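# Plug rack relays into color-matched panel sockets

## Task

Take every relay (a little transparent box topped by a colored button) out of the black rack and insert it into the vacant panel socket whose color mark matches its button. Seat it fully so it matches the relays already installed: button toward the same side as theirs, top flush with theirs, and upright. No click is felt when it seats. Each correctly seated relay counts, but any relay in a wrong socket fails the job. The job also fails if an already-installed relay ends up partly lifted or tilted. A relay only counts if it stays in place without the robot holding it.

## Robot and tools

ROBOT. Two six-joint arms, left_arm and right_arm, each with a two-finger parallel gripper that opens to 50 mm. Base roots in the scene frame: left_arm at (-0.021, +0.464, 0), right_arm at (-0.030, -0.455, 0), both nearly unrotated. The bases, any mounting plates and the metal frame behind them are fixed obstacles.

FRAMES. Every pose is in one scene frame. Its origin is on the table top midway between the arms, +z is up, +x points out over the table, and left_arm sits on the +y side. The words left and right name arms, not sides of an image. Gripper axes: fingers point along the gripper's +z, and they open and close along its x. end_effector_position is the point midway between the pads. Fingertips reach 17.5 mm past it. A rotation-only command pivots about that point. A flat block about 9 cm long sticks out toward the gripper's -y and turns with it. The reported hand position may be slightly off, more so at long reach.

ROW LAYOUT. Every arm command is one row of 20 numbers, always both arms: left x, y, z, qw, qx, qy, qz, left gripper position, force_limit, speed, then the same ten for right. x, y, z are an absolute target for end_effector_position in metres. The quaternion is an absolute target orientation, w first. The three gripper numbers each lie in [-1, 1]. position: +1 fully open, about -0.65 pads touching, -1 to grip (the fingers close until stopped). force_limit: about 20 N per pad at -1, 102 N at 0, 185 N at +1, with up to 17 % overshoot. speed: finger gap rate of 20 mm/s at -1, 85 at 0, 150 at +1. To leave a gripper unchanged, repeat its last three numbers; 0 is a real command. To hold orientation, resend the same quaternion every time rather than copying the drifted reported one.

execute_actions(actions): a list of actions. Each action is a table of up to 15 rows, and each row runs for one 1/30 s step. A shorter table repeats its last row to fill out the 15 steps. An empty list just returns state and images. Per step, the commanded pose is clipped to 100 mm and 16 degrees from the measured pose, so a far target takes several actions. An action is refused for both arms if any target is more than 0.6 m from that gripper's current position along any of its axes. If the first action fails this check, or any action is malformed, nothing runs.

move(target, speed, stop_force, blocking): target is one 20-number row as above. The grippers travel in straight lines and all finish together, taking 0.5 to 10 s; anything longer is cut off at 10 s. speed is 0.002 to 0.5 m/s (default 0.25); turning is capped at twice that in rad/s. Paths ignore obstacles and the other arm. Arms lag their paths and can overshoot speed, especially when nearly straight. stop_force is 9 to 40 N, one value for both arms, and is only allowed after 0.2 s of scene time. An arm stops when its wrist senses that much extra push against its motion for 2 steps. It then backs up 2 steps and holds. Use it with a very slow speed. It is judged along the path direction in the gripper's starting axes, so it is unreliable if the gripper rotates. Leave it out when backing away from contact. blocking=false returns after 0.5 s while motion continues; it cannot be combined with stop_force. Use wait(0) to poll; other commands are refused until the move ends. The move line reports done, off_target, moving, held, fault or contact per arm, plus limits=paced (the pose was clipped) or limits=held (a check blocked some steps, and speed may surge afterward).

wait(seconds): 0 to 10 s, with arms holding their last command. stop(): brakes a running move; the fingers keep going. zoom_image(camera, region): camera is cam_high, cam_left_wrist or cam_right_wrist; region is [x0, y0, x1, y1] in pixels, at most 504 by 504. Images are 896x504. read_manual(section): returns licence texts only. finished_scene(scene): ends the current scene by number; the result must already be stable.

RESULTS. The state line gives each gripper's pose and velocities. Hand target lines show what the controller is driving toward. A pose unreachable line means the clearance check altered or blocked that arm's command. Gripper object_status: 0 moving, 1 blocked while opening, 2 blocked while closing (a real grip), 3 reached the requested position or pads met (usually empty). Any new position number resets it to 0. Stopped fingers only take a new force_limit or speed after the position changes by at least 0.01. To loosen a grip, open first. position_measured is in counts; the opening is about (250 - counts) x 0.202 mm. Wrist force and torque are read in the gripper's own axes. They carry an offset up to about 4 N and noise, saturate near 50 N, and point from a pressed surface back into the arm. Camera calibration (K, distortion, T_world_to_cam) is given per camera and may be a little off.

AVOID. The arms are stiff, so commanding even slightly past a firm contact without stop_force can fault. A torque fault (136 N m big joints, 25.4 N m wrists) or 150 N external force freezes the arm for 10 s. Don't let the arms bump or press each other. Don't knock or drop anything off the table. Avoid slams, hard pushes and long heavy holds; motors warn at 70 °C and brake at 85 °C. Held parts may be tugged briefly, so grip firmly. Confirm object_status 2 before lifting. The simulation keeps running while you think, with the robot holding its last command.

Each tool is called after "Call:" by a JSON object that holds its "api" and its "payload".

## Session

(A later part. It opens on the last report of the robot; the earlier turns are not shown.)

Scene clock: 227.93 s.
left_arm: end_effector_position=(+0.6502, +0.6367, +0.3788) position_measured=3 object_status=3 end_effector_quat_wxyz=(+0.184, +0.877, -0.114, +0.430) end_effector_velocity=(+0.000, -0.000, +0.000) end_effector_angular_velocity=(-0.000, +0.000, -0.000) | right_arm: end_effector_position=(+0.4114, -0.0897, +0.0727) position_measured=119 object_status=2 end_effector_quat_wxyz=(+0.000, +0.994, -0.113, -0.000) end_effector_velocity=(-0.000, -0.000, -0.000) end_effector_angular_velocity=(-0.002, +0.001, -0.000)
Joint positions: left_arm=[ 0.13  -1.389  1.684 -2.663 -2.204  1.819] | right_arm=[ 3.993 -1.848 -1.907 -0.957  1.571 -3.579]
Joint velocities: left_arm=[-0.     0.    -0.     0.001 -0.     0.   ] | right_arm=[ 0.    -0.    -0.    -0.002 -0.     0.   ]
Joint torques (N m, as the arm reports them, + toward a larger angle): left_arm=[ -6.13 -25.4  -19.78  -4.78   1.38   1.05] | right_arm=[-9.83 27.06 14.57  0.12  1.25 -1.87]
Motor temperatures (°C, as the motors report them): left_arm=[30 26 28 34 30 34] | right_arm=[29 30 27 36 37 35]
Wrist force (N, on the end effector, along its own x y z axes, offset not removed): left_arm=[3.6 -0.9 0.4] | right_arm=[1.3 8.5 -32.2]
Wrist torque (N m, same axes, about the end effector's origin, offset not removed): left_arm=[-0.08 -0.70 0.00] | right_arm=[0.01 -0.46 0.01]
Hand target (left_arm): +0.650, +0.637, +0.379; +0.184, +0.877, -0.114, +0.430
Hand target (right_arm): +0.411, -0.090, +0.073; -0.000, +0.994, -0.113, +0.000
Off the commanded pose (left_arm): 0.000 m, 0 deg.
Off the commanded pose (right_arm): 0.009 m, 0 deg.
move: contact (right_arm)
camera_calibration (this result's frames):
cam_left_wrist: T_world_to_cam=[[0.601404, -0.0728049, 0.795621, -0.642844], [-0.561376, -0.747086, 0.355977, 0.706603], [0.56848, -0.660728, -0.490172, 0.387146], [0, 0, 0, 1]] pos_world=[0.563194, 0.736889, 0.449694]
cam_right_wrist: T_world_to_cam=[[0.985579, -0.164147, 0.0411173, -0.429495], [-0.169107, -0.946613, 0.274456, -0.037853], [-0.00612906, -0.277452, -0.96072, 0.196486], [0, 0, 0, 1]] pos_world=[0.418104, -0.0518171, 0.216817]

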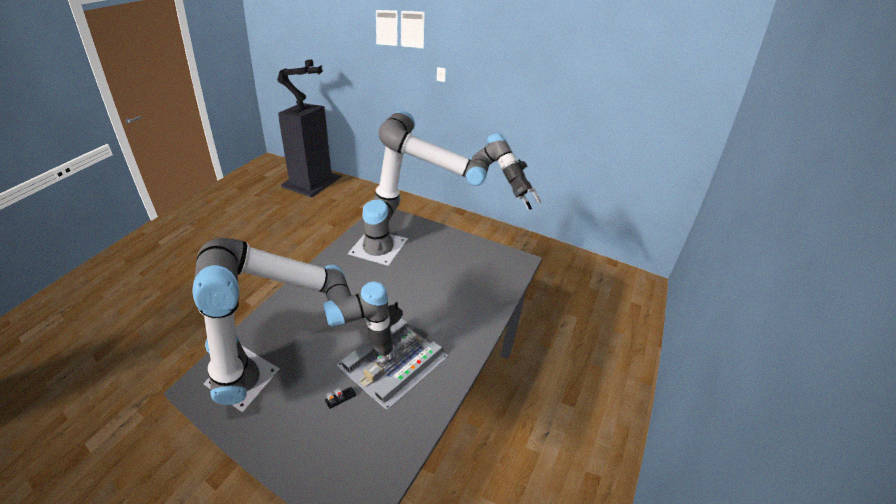

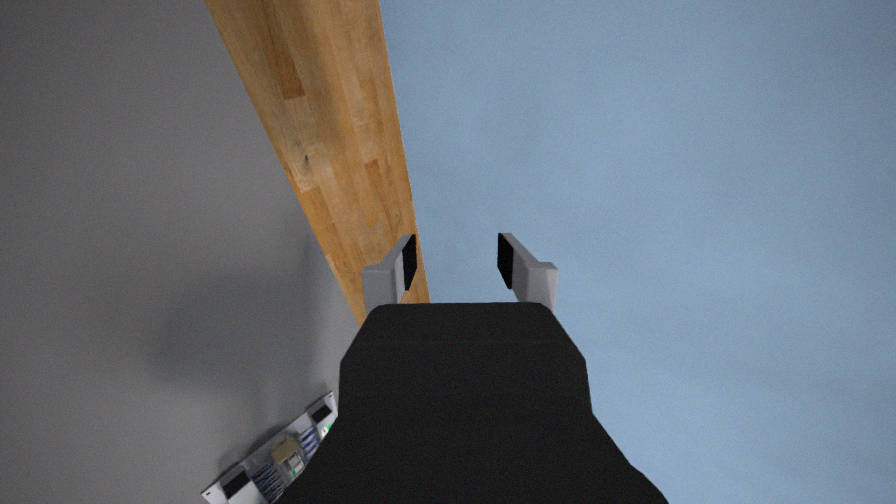

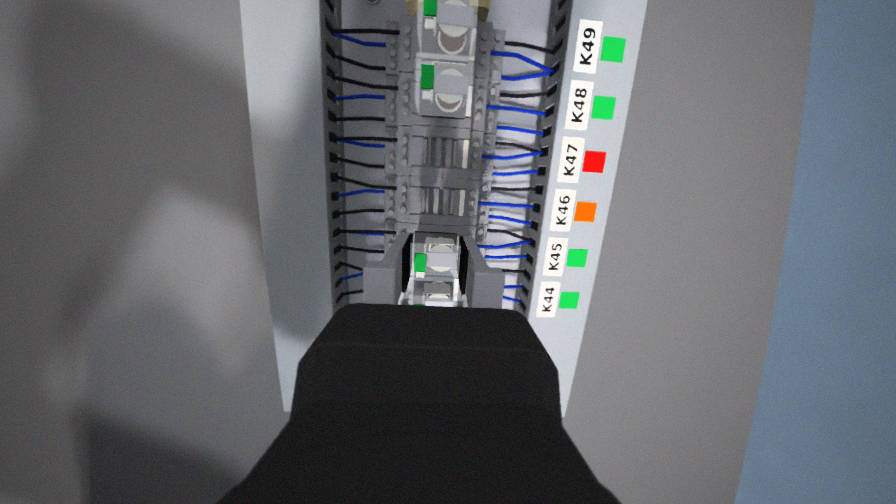

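Call:
{"api": "move", "payload": {"target": [0.6502,0.6367,0.3788,0.184,0.877,-0.114,0.430,1,0,0, 0.4113,-0.0903,0.0745,0,0.99357,-0.1132,0,-1,-0.3,0], "speed": 0.01}}

Call:
{"api": "move", "payload": {"target": [0.6502,0.6367,0.3788,0.184,0.877,-0.114,0.430,1,0,0, 0.4113,-0.0903,0.064,0,0.99357,-0.1132,0,-1,-0.3,0], "speed": 0.003, "stop_force": 30}}

Scene clock: 232.80 s.
left_arm: end_effector_position=(+0.6502, +0.6367, +0.3788) position_measured=3 object_status=3 end_effector_quat_wxyz=(+0.184, +0.877, -0.114, +0.430) end_effector_velocity=(-0.000, -0.000, -0.000) end_effector_angular_velocity=(-0.001, +0.000, -0.000) | right_arm: end_effector_position=(+0.4113, -0.0902, +0.0745) position_measured=119 object_status=2 end_effector_quat_wxyz=(-0.000, +0.994, -0.113, +0.000) end_effector_velocity=(-0.000, -0.000, +0.001) end_effector_angular_velocity=(+0.000, -0.000, +0.000)
Joint positions: left_arm=[ 0.13  -1.389  1.684 -2.663 -2.204  1.819] | right_arm=[ 3.992 -1.845 -1.906 -0.961  1.571 -3.579]
Joint velocities: left_arm=[ 0.    -0.     0.001 -0.001 -0.001  0.   ] | right_arm=[-0.     0.001  0.    -0.001  0.    -0.   ]
Joint torques (N m, as the arm reports them, + toward a larger angle): left_arm=[ -5.5  -25.27 -20.2   -4.79   1.37   1.13] | right_arm=[-9.89 46.71 33.63  1.56  1.16 -2.38]
Motor temperatures (°C, as the motors report them): left_arm=[30 26 28 34 30 34] | right_arm=[29 30 27 36 37 35]
Wrist force (N, on the end effector, along its own x y z axes, offset not removed): left_arm=[2.0 -0.4 0.2] | right_arm=[1.4 0.1 -0.2]
Wrist torque (N m, same axes, about the end effector's origin, offset not removed): left_arm=[-0.03 -0.43 0.04] | right_arm=[0.04 -0.17 0.01]
Hand target (left_arm): +0.650, +0.637, +0.379; +0.184, +0.877, -0.114, +0.430
Hand target (right_arm): +0.411, -0.090, +0.074; -0.000, +0.994, -0.113, -0.000
Off the commanded pose (left_arm): 0.000 m, 0 deg.
Off the commanded pose (right_arm): 0.000 m, 0 deg.
move: done
camera_calibration (this result's frames):
cam_left_wrist: T_world_to_cam=[[0.601404, -0.0728049, 0.795621, -0.642844], [-0.561376, -0.747086, 0.355977, 0.706603], [0.56848, -0.660728, -0.490172, 0.387146], [0, 0, 0, 1]] pos_world=[0.563194, 0.736889, 0.449694]
cam_right_wrist: T_world_to_cam=[[0.985572, -0.164175, 0.0411675, -0.429615], [-0.169149, -0.946636, 0.274353, -0.0388539], [-0.0060712, -0.277358, -0.960747, 0.198055], [0, 0, 0, 1]] pos_world=[0.418047, -0.0523803, 0.218627]

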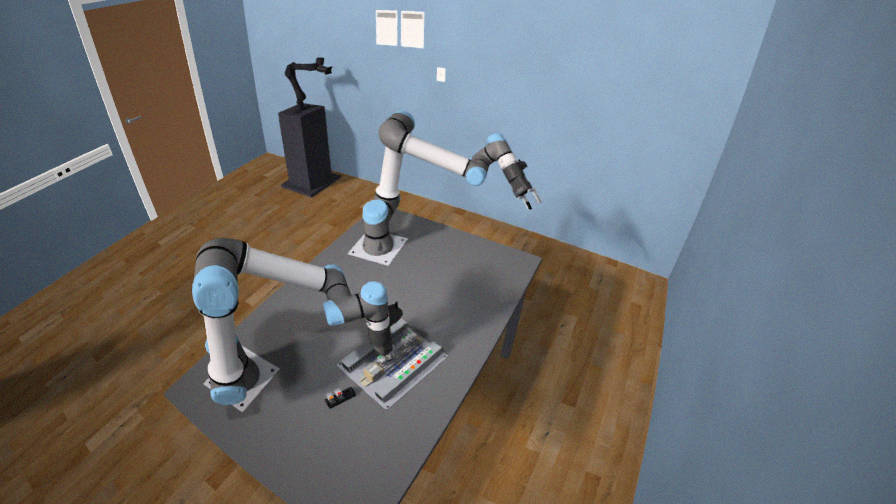

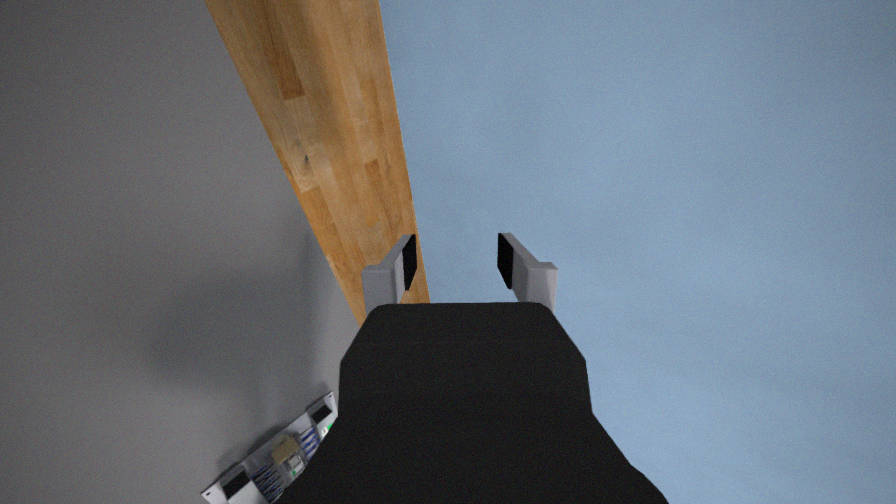

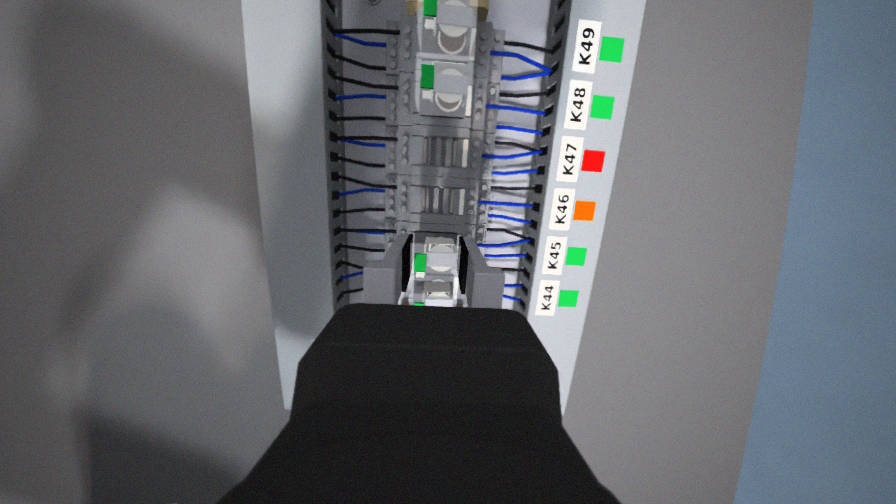

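Scene clock: 233.83 s.
left_arm: end_effector_position=(+0.6502, +0.6367, +0.3788) position_measured=3 object_status=3 end_effector_quat_wxyz=(+0.184, +0.877, -0.114, +0.430) end_effector_velocity=(+0.000, -0.000, +0.001) end_effector_angular_velocity=(-0.000, -0.001, -0.000) | right_arm: end_effector_position=(+0.4113, -0.0903, +0.0724) position_measured=119 object_status=2 end_effector_quat_wxyz=(-0.000, +0.994, -0.113, -0.000) end_effector_velocity=(-0.001, -0.001, -0.000) end_effector_angular_velocity=(-0.003, +0.002, -0.000)
Joint positions: left_arm=[ 0.13  -1.389  1.684 -2.663 -2.204  1.819] | right_arm=[ 3.992 -1.848 -1.909 -0.956  1.571 -3.579]
Joint velocities: left_arm=[-0.     0.    -0.001  0.    -0.    -0.   ] | right_arm=[-0.     0.    -0.    -0.003  0.     0.   ]
Joint torques (N m, as the arm reports them, + toward a larger angle): left_arm=[ -5.39 -26.39 -21.41  -4.75   1.31   1.07] | right_arm=[-9.85 25.39 12.02 -0.88 -0.71 -2.23]
Motor temperatures (°C, as the motors report them): left_arm=[30 26 28 34 30 34] | right_arm=[29 30 27 36 37 35]
Wrist force (N, on the end effector, along its own x y z axes, offset not removed): left_arm=[2.0 -1.0 1.7] | right_arm=[-5.0 4.8 -35.3]
Wrist torque (N m, same axes, about the end effector's origin, offset not removed): left_arm=[-0.05 -0.55 0.03] | right_arm=[0.04 -0.30 -0.04]
Hand target (left_arm): +0.650, +0.637, +0.379; +0.184, +0.877, -0.114, +0.430
Hand target (right_arm): +0.411, -0.090, +0.073; -0.000, +0.994, -0.113, +0.000
Off the commanded pose (left_arm): 0.000 m, 0 deg.
Off the commanded pose (right_arm): 0.008 m, 0 deg.
move: contact (right_arm)
camera_calibration (this result's frames):
cam_left_wrist: T_world_to_cam=[[0.601404, -0.0728051, 0.795621, -0.642844], [-0.561376, -0.747086, 0.355976, 0.706603], [0.56848, -0.660728, -0.490172, 0.387146], [0, 0, 0, 1]] pos_world=[0.563194, 0.736889, 0.449694]
cam_right_wrist: T_world_to_cam=[[0.985574, -0.164179, 0.0411037, -0.429504], [-0.169135, -0.946645, 0.274329, -0.0383124], [-0.00612835, -0.277323, -0.960757, 0.196114], [0, 0, 0, 1]] pos_world=[0.418029, -0.0523966, 0.216582]

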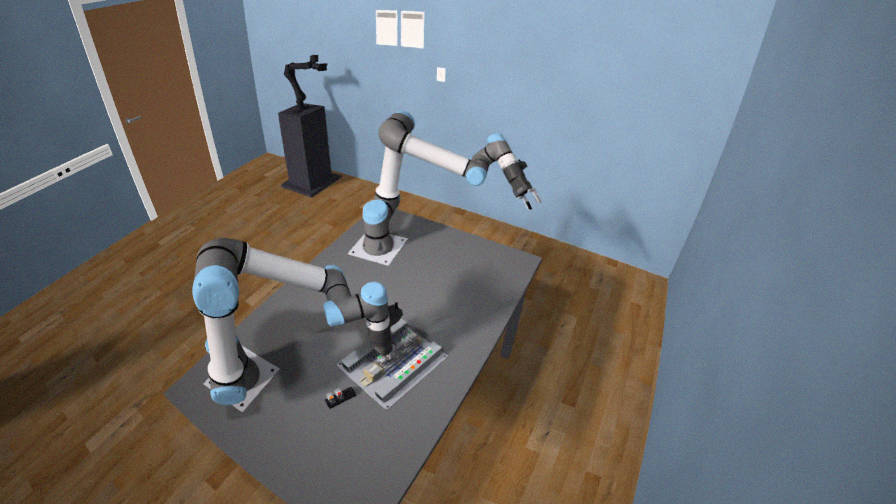

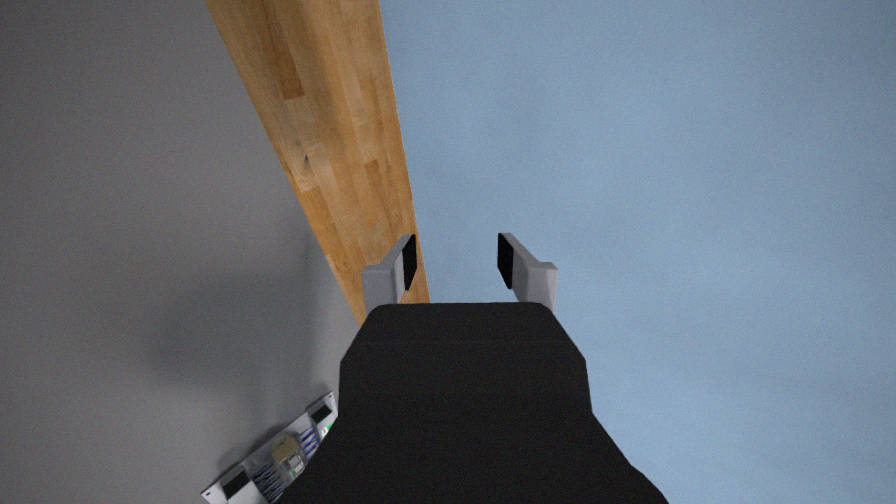

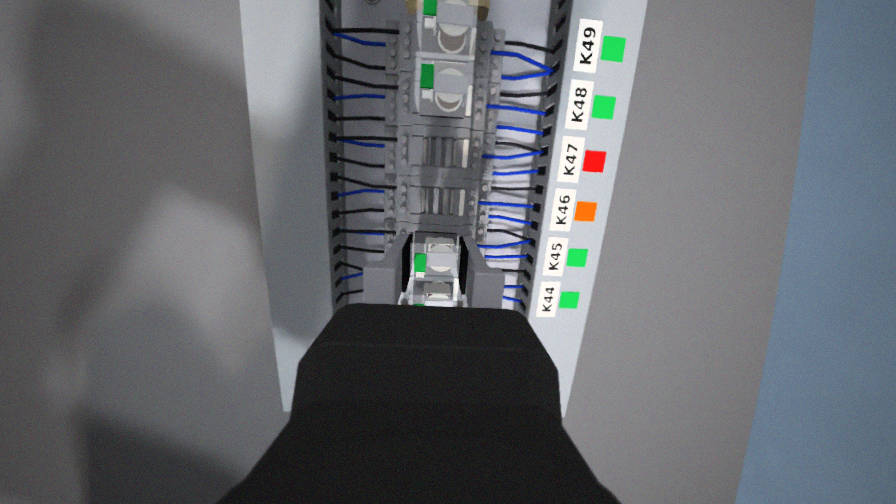

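Call:
{"api": "move", "payload": {"target": [0.6502,0.6367,0.3788,0.184,0.877,-0.114,0.430,1,0,0, 0.4114,-0.0901,0.0735,0,0.99357,-0.1132,0,-1,-0.3,0], "speed": 0.01}}

Call:
{"api": "move", "payload": {"target": [0.6502,0.6367,0.3788,0.184,0.877,-0.114,0.430,1,0,0, 0.4114,-0.0901,0.064,0,0.99357,-0.1132,0,-1,-0.3,0], "speed": 0.002, "stop_force": 40}}

Scene clock: 252.20 s.
left_arm: end_effector_position=(+0.6502, +0.6367, +0.3788) position_measured=3 object_status=3 end_effector_quat_wxyz=(+0.184, +0.877, -0.114, +0.430) end_effector_velocity=(+0.000, +0.000, +0.000) end_effector_angular_velocity=(+0.001, -0.001, +0.000) | right_arm: end_effector_position=(+0.4114, -0.0902, +0.0733) position_measured=119 object_status=2 end_effector_quat_wxyz=(+0.000, +0.994, -0.113, -0.000) end_effector_velocity=(+0.000, +0.000, +0.000) end_effector_angular_velocity=(+0.001, -0.001, +0.000)
Joint positions: left_arm=[ 0.13  -1.389  1.684 -2.663 -2.204  1.819] | right_arm=[ 3.992 -1.847 -1.907 -0.959  1.571 -3.579]
Joint velocities: left_arm=[ 0.    -0.     0.    -0.002  0.     0.   ] | right_arm=[ 0.    -0.     0.001  0.    -0.001  0.   ]
Joint torques (N m, as the arm reports them, + toward a larger angle): left_arm=[ -6.45 -25.07 -21.5   -4.91   1.32   0.97] | right_arm=[-4.3  57.38 37.64  2.93 -2.    0.22]
Motor temperatures (°C, as the motors report them): left_arm=[30 26 28 34 30 34] | right_arm=[30 30 27 36 37 35]
Wrist force (N, on the end effector, along its own x y z axes, offset not removed): left_arm=[3.2 0.3 0.4] | right_arm=[1.0 -4.2 17.3]
Wrist torque (N m, same axes, about the end effector's origin, offset not removed): left_arm=[0.13 -0.68 -0.01] | right_arm=[0.25 -0.05 0.04]
Hand target (left_arm): +0.650, +0.637, +0.379; +0.184, +0.877, -0.114, +0.430
Hand target (right_arm): +0.411, -0.090, +0.073; -0.000, +0.994, -0.113, +0.000
Off the commanded pose (left_arm): 0.000 m, 0 deg.
Off the commanded pose (right_arm): 0.000 m, 0 deg.
move: done
camera_calibration (this result's frames):
cam_left_wrist: T_world_to_cam=[[0.601404, -0.0728051, 0.795621, -0.642844], [-0.561376, -0.747086, 0.355976, 0.706603], [0.56848, -0.660728, -0.490172, 0.387146], [0, 0, 0, 1]] pos_world=[0.563194, 0.736889, 0.449694]
cam_right_wrist: T_world_to_cam=[[0.985581, -0.164167, 0.0409801, -0.429603], [-0.169088, -0.946568, 0.274624, -0.0384969], [-0.00629371, -0.277593, -0.960678, 0.197063], [0, 0, 0, 1]] pos_world=[0.41814, -0.0522632, 0.217492]

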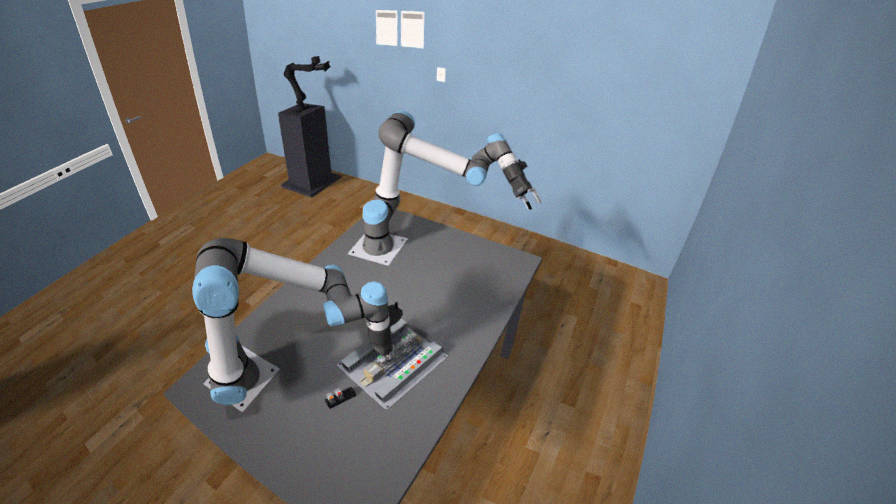

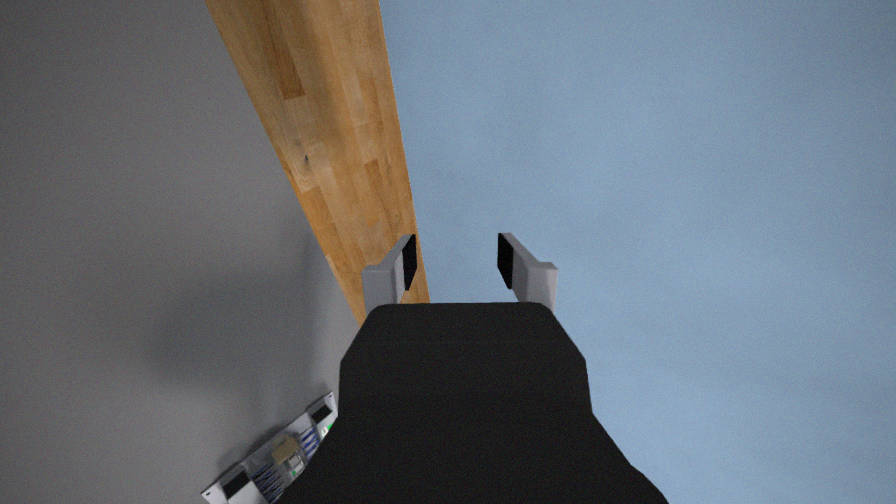

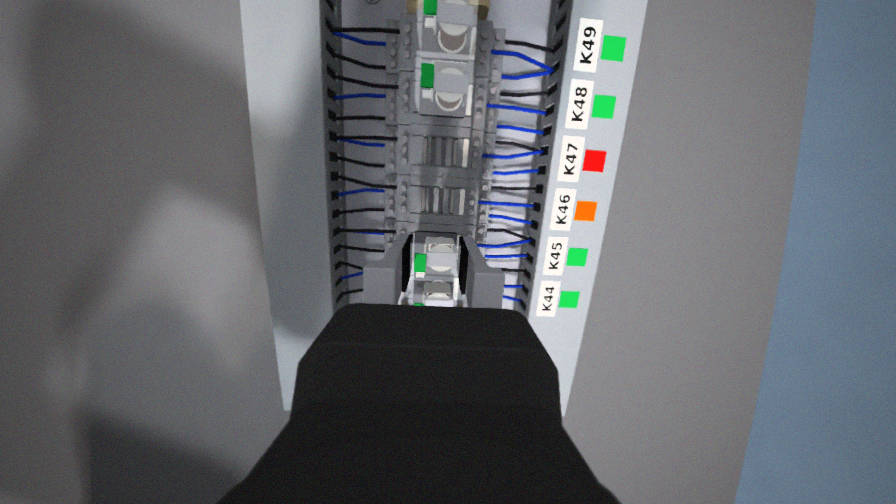

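Scene clock: 253.07 s.
left_arm: end_effector_position=(+0.6502, +0.6367, +0.3788) position_measured=3 object_status=3 end_effector_quat_wxyz=(+0.184, +0.877, -0.114, +0.430) end_effector_velocity=(+0.000, -0.001, +0.000) end_effector_angular_velocity=(+0.001, -0.002, -0.001) | right_arm: end_effector_position=(+0.4114, -0.0901, +0.0725) position_measured=119 object_status=2 end_effector_quat_wxyz=(-0.000, +0.994, -0.113, +0.000) end_effector_velocity=(-0.000, -0.001, -0.000) end_effector_angular_velocity=(-0.002, +0.001, -0.000)
Joint positions: left_arm=[ 0.13  -1.389  1.684 -2.663 -2.204  1.819] | right_arm=[ 3.992 -1.848 -1.908 -0.956  1.571 -3.579]
Joint velocities: left_arm=[-0.001  0.    -0.    -0.001  0.     0.   ] | right_arm=[-0.     0.     0.    -0.003 -0.    -0.   ]
Joint torques (N m, as the arm reports them, + toward a larger angle): left_arm=[ -4.96 -25.1  -19.75  -4.94   1.5    1.06] | right_arm=[-5.11 23.11  9.96  0.56 -1.66  0.68]
Motor temperatures (°C, as the motors report them): left_arm=[30 26 28 34 30 34] | right_arm=[30 30 27 36 37 35]
Wrist force (N, on the end effector, along its own x y z axes, offset not removed): left_arm=[3.1 -0.2 1.0] | right_arm=[-7.5 6.7 -35.5]
Wrist torque (N m, same axes, about the end effector's origin, offset not removed): left_arm=[0.02 -0.70 0.06] | right_arm=[-0.33 -0.51 0.02]
Hand target (left_arm): +0.650, +0.637, +0.379; +0.184, +0.877, -0.114, +0.430
Hand target (right_arm): +0.411, -0.090, +0.073; -0.000, +0.994, -0.113, +0.000
Off the commanded pose (left_arm): 0.000 m, 0 deg.
Off the commanded pose (right_arm): 0.009 m, 0 deg.
move: contact (right_arm)
camera_calibration (this result's frames):
cam_left_wrist: T_world_to_cam=[[0.601404, -0.0728052, 0.795621, -0.642844], [-0.561376, -0.747086, 0.355976, 0.706603], [0.56848, -0.660728, -0.490172, 0.387146], [0, 0, 0, 1]] pos_world=[0.563194, 0.736889, 0.449694]
cam_right_wrist: T_world_to_cam=[[0.985568, -0.164183, 0.0412182, -0.429635], [-0.169171, -0.946671, 0.274217, -0.0381208], [-0.0060015, -0.277232, -0.960784, 0.196193], [0, 0, 0, 1]] pos_world=[0.418163, -0.0522354, 0.216661]

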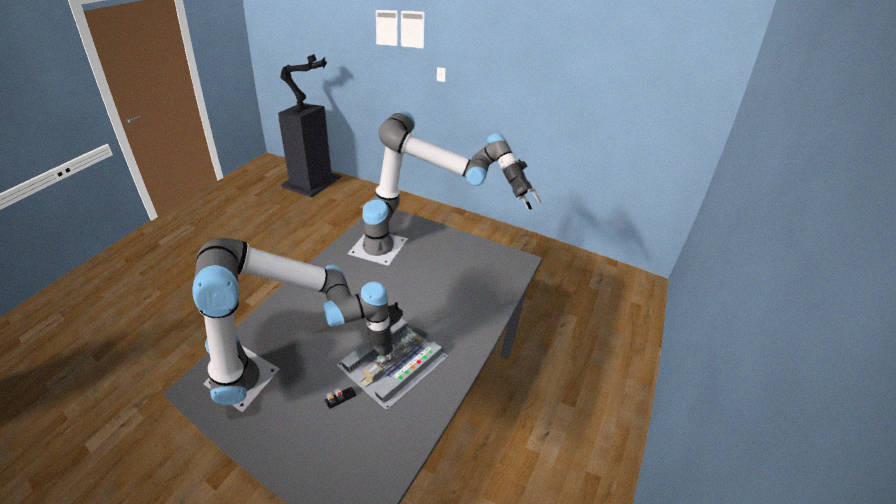

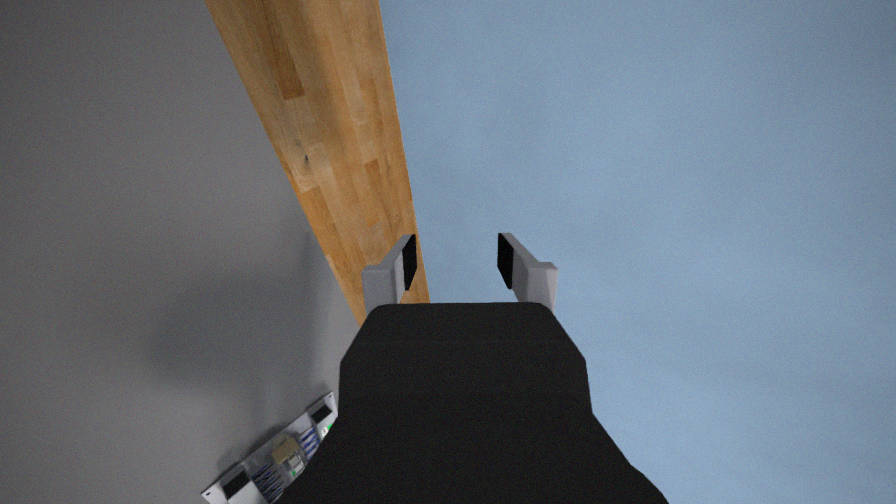

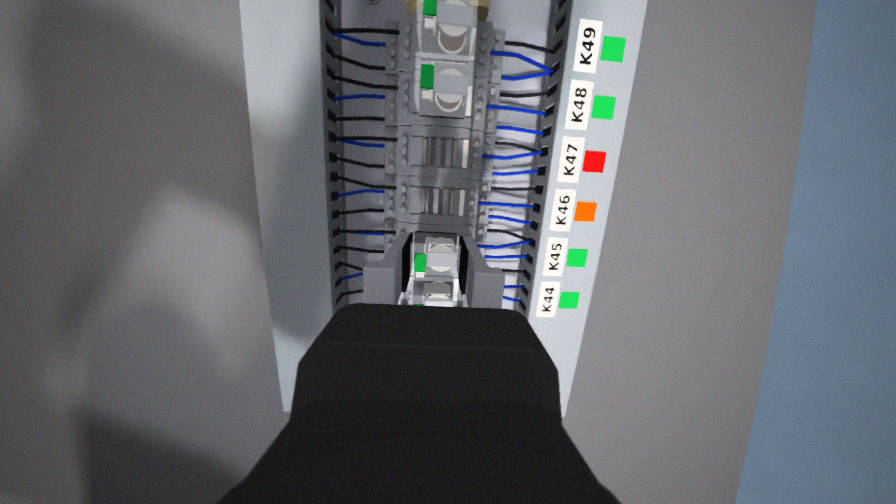

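Call:
{"api": "execute_actions", "payload": {"actions": [[[0.6502,0.6367,0.3788,0.184,0.877,-0.114,0.430,1,0,0, 0.4112,-0.0903,0.0722,0,0.99357,-0.1132,0,-0.98,0.2,0]],[[0.6502,0.6367,0.3788,0.184,0.877,-0.114,0.430,1,0,0, 0.4112,-0.0903,0.0715,0,0.99357,-0.1132,0,-0.98,0.2,0]]]}}

Scene clock: 259.03 s.
left_arm: end_effector_position=(+0.6502, +0.6367, +0.3788) position_measured=3 object_status=3 end_effector_quat_wxyz=(+0.184, +0.877, -0.114, +0.430) end_effector_velocity=(-0.000, -0.000, -0.001) end_effector_angular_velocity=(-0.001, +0.001, -0.001) | right_arm: end_effector_position=(+0.4112, -0.0903, +0.0716) position_measured=122 object_status=2 end_effector_quat_wxyz=(-0.000, +0.994, -0.113, +0.000) end_effector_velocity=(+0.000, +0.000, -0.000) end_effector_angular_velocity=(+0.000, -0.000, +0.000)
Joint positions: left_arm=[ 0.13  -1.389  1.684 -2.663 -2.204  1.819] | right_arm=[ 3.992 -1.849 -1.91  -0.953  1.571 -3.579]
Joint velocities: left_arm=[ 0.    -0.     0.001 -0.    -0.001  0.   ] | right_arm=[ 0.    -0.    -0.     0.001 -0.    -0.   ]
Joint torques (N m, as the arm reports them, + toward a larger angle): left_arm=[ -6.77 -24.94 -20.27  -4.68   1.72   1.09] | right_arm=[12.28  2.42 -4.96  2.21 -2.51  2.59]
Motor temperatures (°C, as the motors report them): left_arm=[30 26 28 34 30 34] | right_arm=[30 30 27 36 37 35]
Wrist force (N, on the end effector, along its own x y z axes, offset not removed): left_arm=[2.5 -0.8 -1.0] | right_arm=[-3.8 4.9 -36.9]
Wrist torque (N m, same axes, about the end effector's origin, offset not removed): left_arm=[-0.06 -0.61 0.03] | right_arm=[0.09 -0.22 -0.01]
Hand target (left_arm): +0.650, +0.637, +0.379; +0.184, +0.877, -0.114, +0.430
Hand target (right_arm): +0.411, -0.090, +0.072; +0.000, +0.994, -0.113, +0.000
Off the commanded pose (left_arm): 0.000 m, 0 deg.
Off the commanded pose (right_arm): 0.000 m, 0 deg.
camera_calibration (this result's frames):
cam_left_wrist: T_world_to_cam=[[0.601404, -0.0728048, 0.795621, -0.642844], [-0.561376, -0.747086, 0.355977, 0.706603], [0.56848, -0.660728, -0.490172, 0.387146], [0, 0, 0, 1]] pos_world=[0.563194, 0.736889, 0.449694]
cam_right_wrist: T_world_to_cam=[[0.985567, -0.164199, 0.0411761, -0.429406], [-0.169174, -0.946627, 0.274368, -0.0381073], [-0.00607252, -0.277374, -0.960743, 0.195238], [0, 0, 0, 1]] pos_world=[0.417947, -0.0524275, 0.21571]

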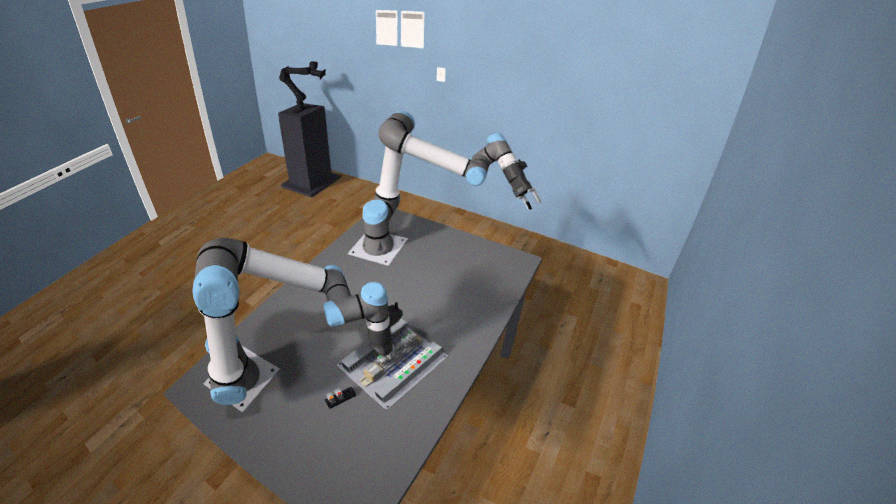

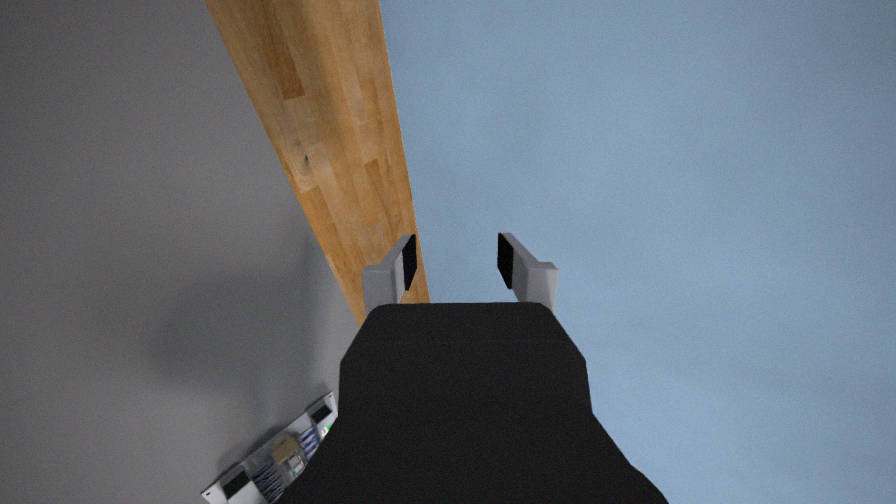

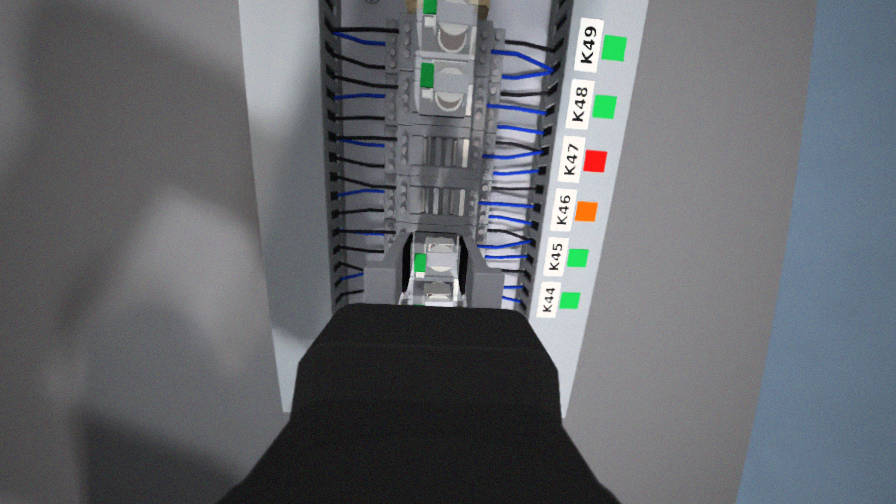

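Call:
{"api": "execute_actions", "payload": {"actions": [[[0.6502,0.6367,0.3788,0.184,0.877,-0.114,0.430,1,0,0, 0.4112,-0.0903,0.0706,0,0.99357,-0.1132,0,-0.98,0.2,0]],[[0.6502,0.6367,0.3788,0.184,0.877,-0.114,0.430,1,0,0, 0.4112,-0.0903,0.0696,0,0.99357,-0.1132,0,-0.98,0.2,0]],[[0.6502,0.6367,0.3788,0.184,0.877,-0.114,0.430,1,0,0, 0.4112,-0.0903,0.0686,0,0.99357,-0.1132,0,-0.98,0.2,0]]]}}

Scene clock: 265.50 s.
left_arm: end_effector_position=(+0.6502, +0.6367, +0.3788) position_measured=3 object_status=3 end_effector_quat_wxyz=(+0.184, +0.877, -0.114, +0.430) end_effector_velocity=(+0.000, -0.000, +0.000) end_effector_angular_velocity=(+0.000, -0.001, -0.000) | right_arm: end_effector_position=(+0.4112, -0.0903, +0.0686) position_measured=122 object_status=2 end_effector_quat_wxyz=(+0.000, +0.994, -0.113, +0.000) end_effector_velocity=(-0.000, -0.000, -0.000) end_effector_angular_velocity=(-0.001, +0.000, -0.000)
Joint positions: left_arm=[ 0.13  -1.389  1.684 -2.663 -2.204  1.819] | right_arm=[ 3.992 -1.853 -1.913 -0.946  1.571 -3.579]
Joint velocities: left_arm=[-0.     0.     0.001 -0.002  0.     0.   ] | right_arm=[-0.     0.    -0.    -0.001 -0.     0.   ]
Joint torques (N m, as the arm reports them, + toward a larger angle): left_arm=[ -5.61 -25.74 -21.32  -4.87   1.68   0.99] | right_arm=[12.6   4.89 -2.95  2.68 -0.26  1.67]
Motor temperatures (°C, as the motors report them): left_arm=[30 26 28 34 30 34] | right_arm=[30 30 27 36 37 35]
Wrist force (N, on the end effector, along its own x y z axes, offset not removed): left_arm=[3.0 -0.3 0.2] | right_arm=[-1.5 3.2 -31.6]
Wrist torque (N m, same axes, about the end effector's origin, offset not removed): left_arm=[0.00 -0.73 -0.02] | right_arm=[-0.12 -0.43 -0.02]
Hand target (left_arm): +0.650, +0.637, +0.379; +0.184, +0.877, -0.114, +0.430
Hand target (right_arm): +0.411, -0.090, +0.069; +0.000, +0.994, -0.113, -0.000
Off the commanded pose (left_arm): 0.000 m, 0 deg.
Off the commanded pose (right_arm): 0.000 m, 0 deg.
camera_calibration (this result's frames):
cam_left_wrist: T_world_to_cam=[[0.601404, -0.072805, 0.795621, -0.642844], [-0.561376, -0.747086, 0.355977, 0.706603], [0.56848, -0.660728, -0.490172, 0.387146], [0, 0, 0, 1]] pos_world=[0.563194, 0.736889, 0.449694]
cam_right_wrist: T_world_to_cam=[[0.985572, -0.164181, 0.0411343, -0.429269], [-0.169145, -0.94661, 0.274443, -0.0373236], [-0.00612025, -0.277441, -0.960723, 0.192425], [0, 0, 0, 1]] pos_world=[0.41794, -0.0524224, 0.212768]

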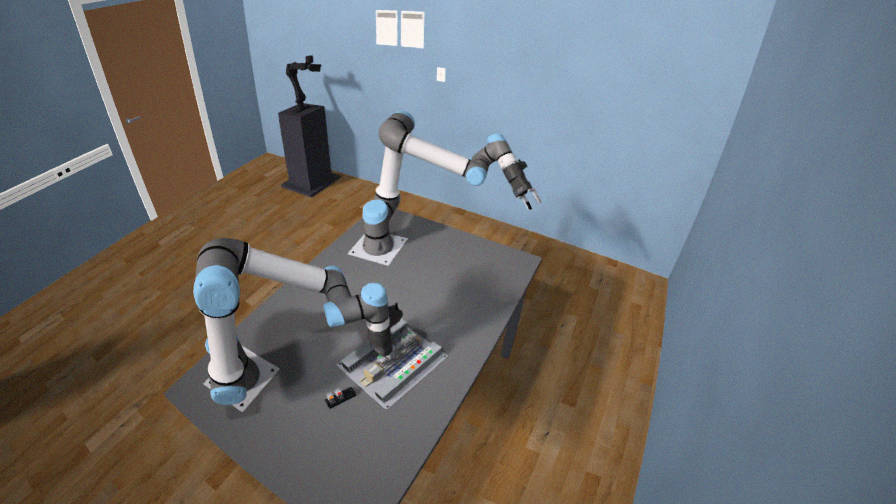

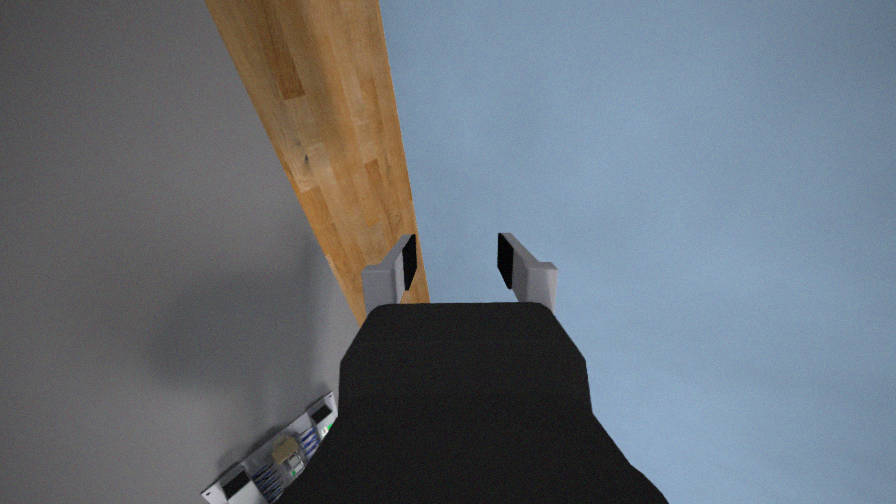

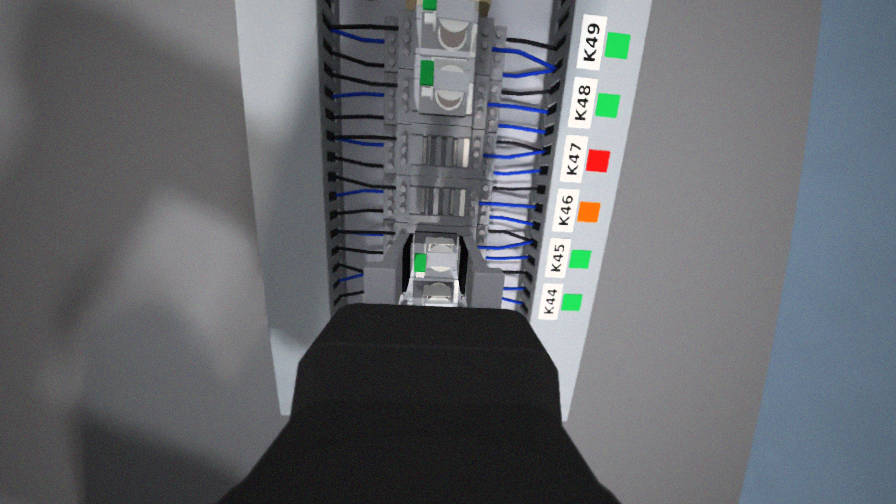

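Call:
{"api": "move", "payload": {"target": [0.6502,0.6367,0.3788,0.184,0.877,-0.114,0.430,1,0,0, 0.4112,-0.0903,0.060,0,0.99357,-0.1132,0,-0.98,0.2,0], "speed": 0.003, "stop_force": 12}}

Scene clock: 268.20 s.
left_arm: end_effector_position=(+0.6502, +0.6367, +0.3788) position_measured=3 object_status=3 end_effector_quat_wxyz=(+0.184, +0.877, -0.114, +0.430) end_effector_velocity=(+0.000, -0.000, +0.001) end_effector_angular_velocity=(-0.000, -0.001, -0.001) | right_arm: end_effector_position=(+0.4112, -0.0903, +0.0682) position_measured=122 object_status=2 end_effector_quat_wxyz=(+0.000, +0.994, -0.113, -0.000) end_effector_velocity=(-0.001, -0.001, -0.000) end_effector_angular_velocity=(-0.003, +0.002, -0.000)
Joint positions: left_arm=[ 0.13  -1.389  1.684 -2.663 -2.204  1.819] | right_arm=[ 3.992 -1.854 -1.914 -0.945  1.571 -3.579]
Joint velocities: left_arm=[-0.001 -0.    -0.001  0.    -0.001  0.   ] | right_arm=[-0.     0.001 -0.    -0.004 -0.     0.   ]
Joint torques (N m, as the arm reports them, + toward a larger angle): left_arm=[ -4.76 -24.97 -21.5   -4.45   1.58   0.93] | right_arm=[12.87 11.11  4.33 -1.52 -0.25  1.23]
Motor temperatures (°C, as the motors report them): left_arm=[30 26 28 34 30 34] | right_arm=[30 30 27 36 37 35]
Wrist force (N, on the end effector, along its own x y z axes, offset not removed): left_arm=[2.0 -1.0 0.7] | right_arm=[-6.8 11.4 -50.0]
Wrist torque (N m, same axes, about the end effector's origin, offset not removed): left_arm=[-0.08 -0.47 0.04] | right_arm=[0.01 -0.29 0.09]
Hand target (left_arm): +0.650, +0.637, +0.379; +0.184, +0.877, -0.114, +0.430
Hand target (right_arm): +0.411, -0.090, +0.068; -0.000, +0.994, -0.113, +0.000
Off the commanded pose (left_arm): 0.000 m, 0 deg.
Off the commanded pose (right_arm): 0.008 m, 0 deg.
move: contact (right_arm)
camera_calibration (this result's frames):
cam_left_wrist: T_world_to_cam=[[0.601404, -0.0728049, 0.795621, -0.642844], [-0.561376, -0.747086, 0.355977, 0.706603], [0.56848, -0.660728, -0.490172, 0.387146], [0, 0, 0, 1]] pos_world=[0.563194, 0.736889, 0.449694]
cam_right_wrist: T_world_to_cam=[[0.985575, -0.164182, 0.0410572, -0.429221], [-0.169124, -0.94661, 0.274457, -0.0372361], [-0.00619555, -0.277442, -0.960723, 0.19206], [0, 0, 0, 1]] pos_world=[0.417922, -0.0524328, 0.212359]

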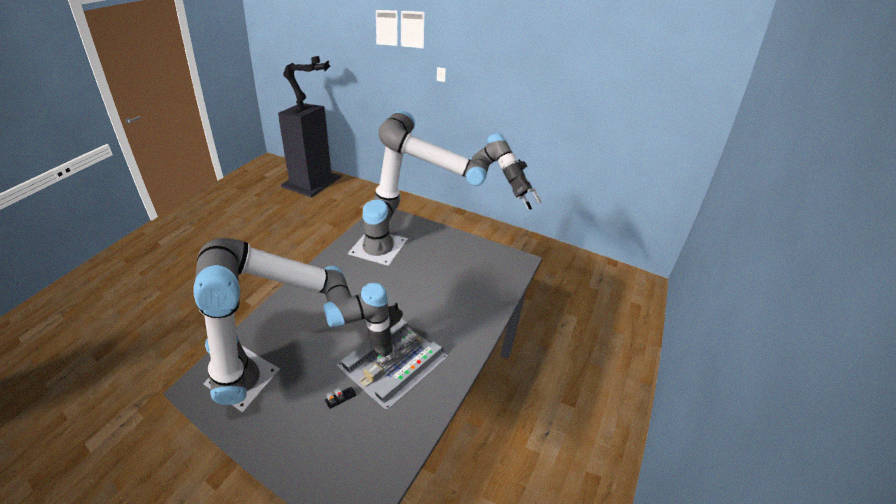

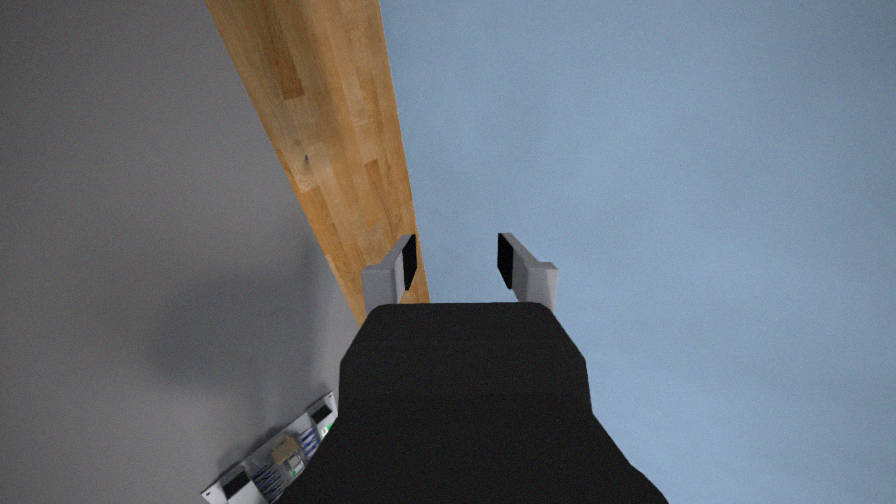

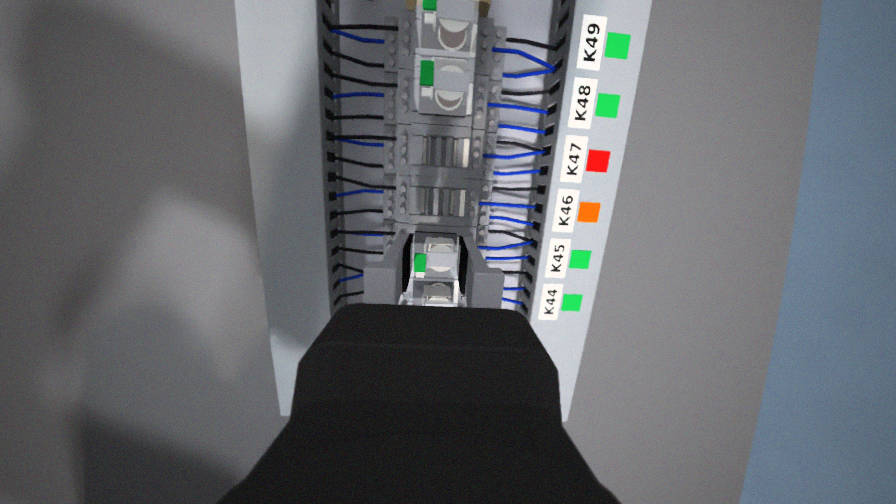

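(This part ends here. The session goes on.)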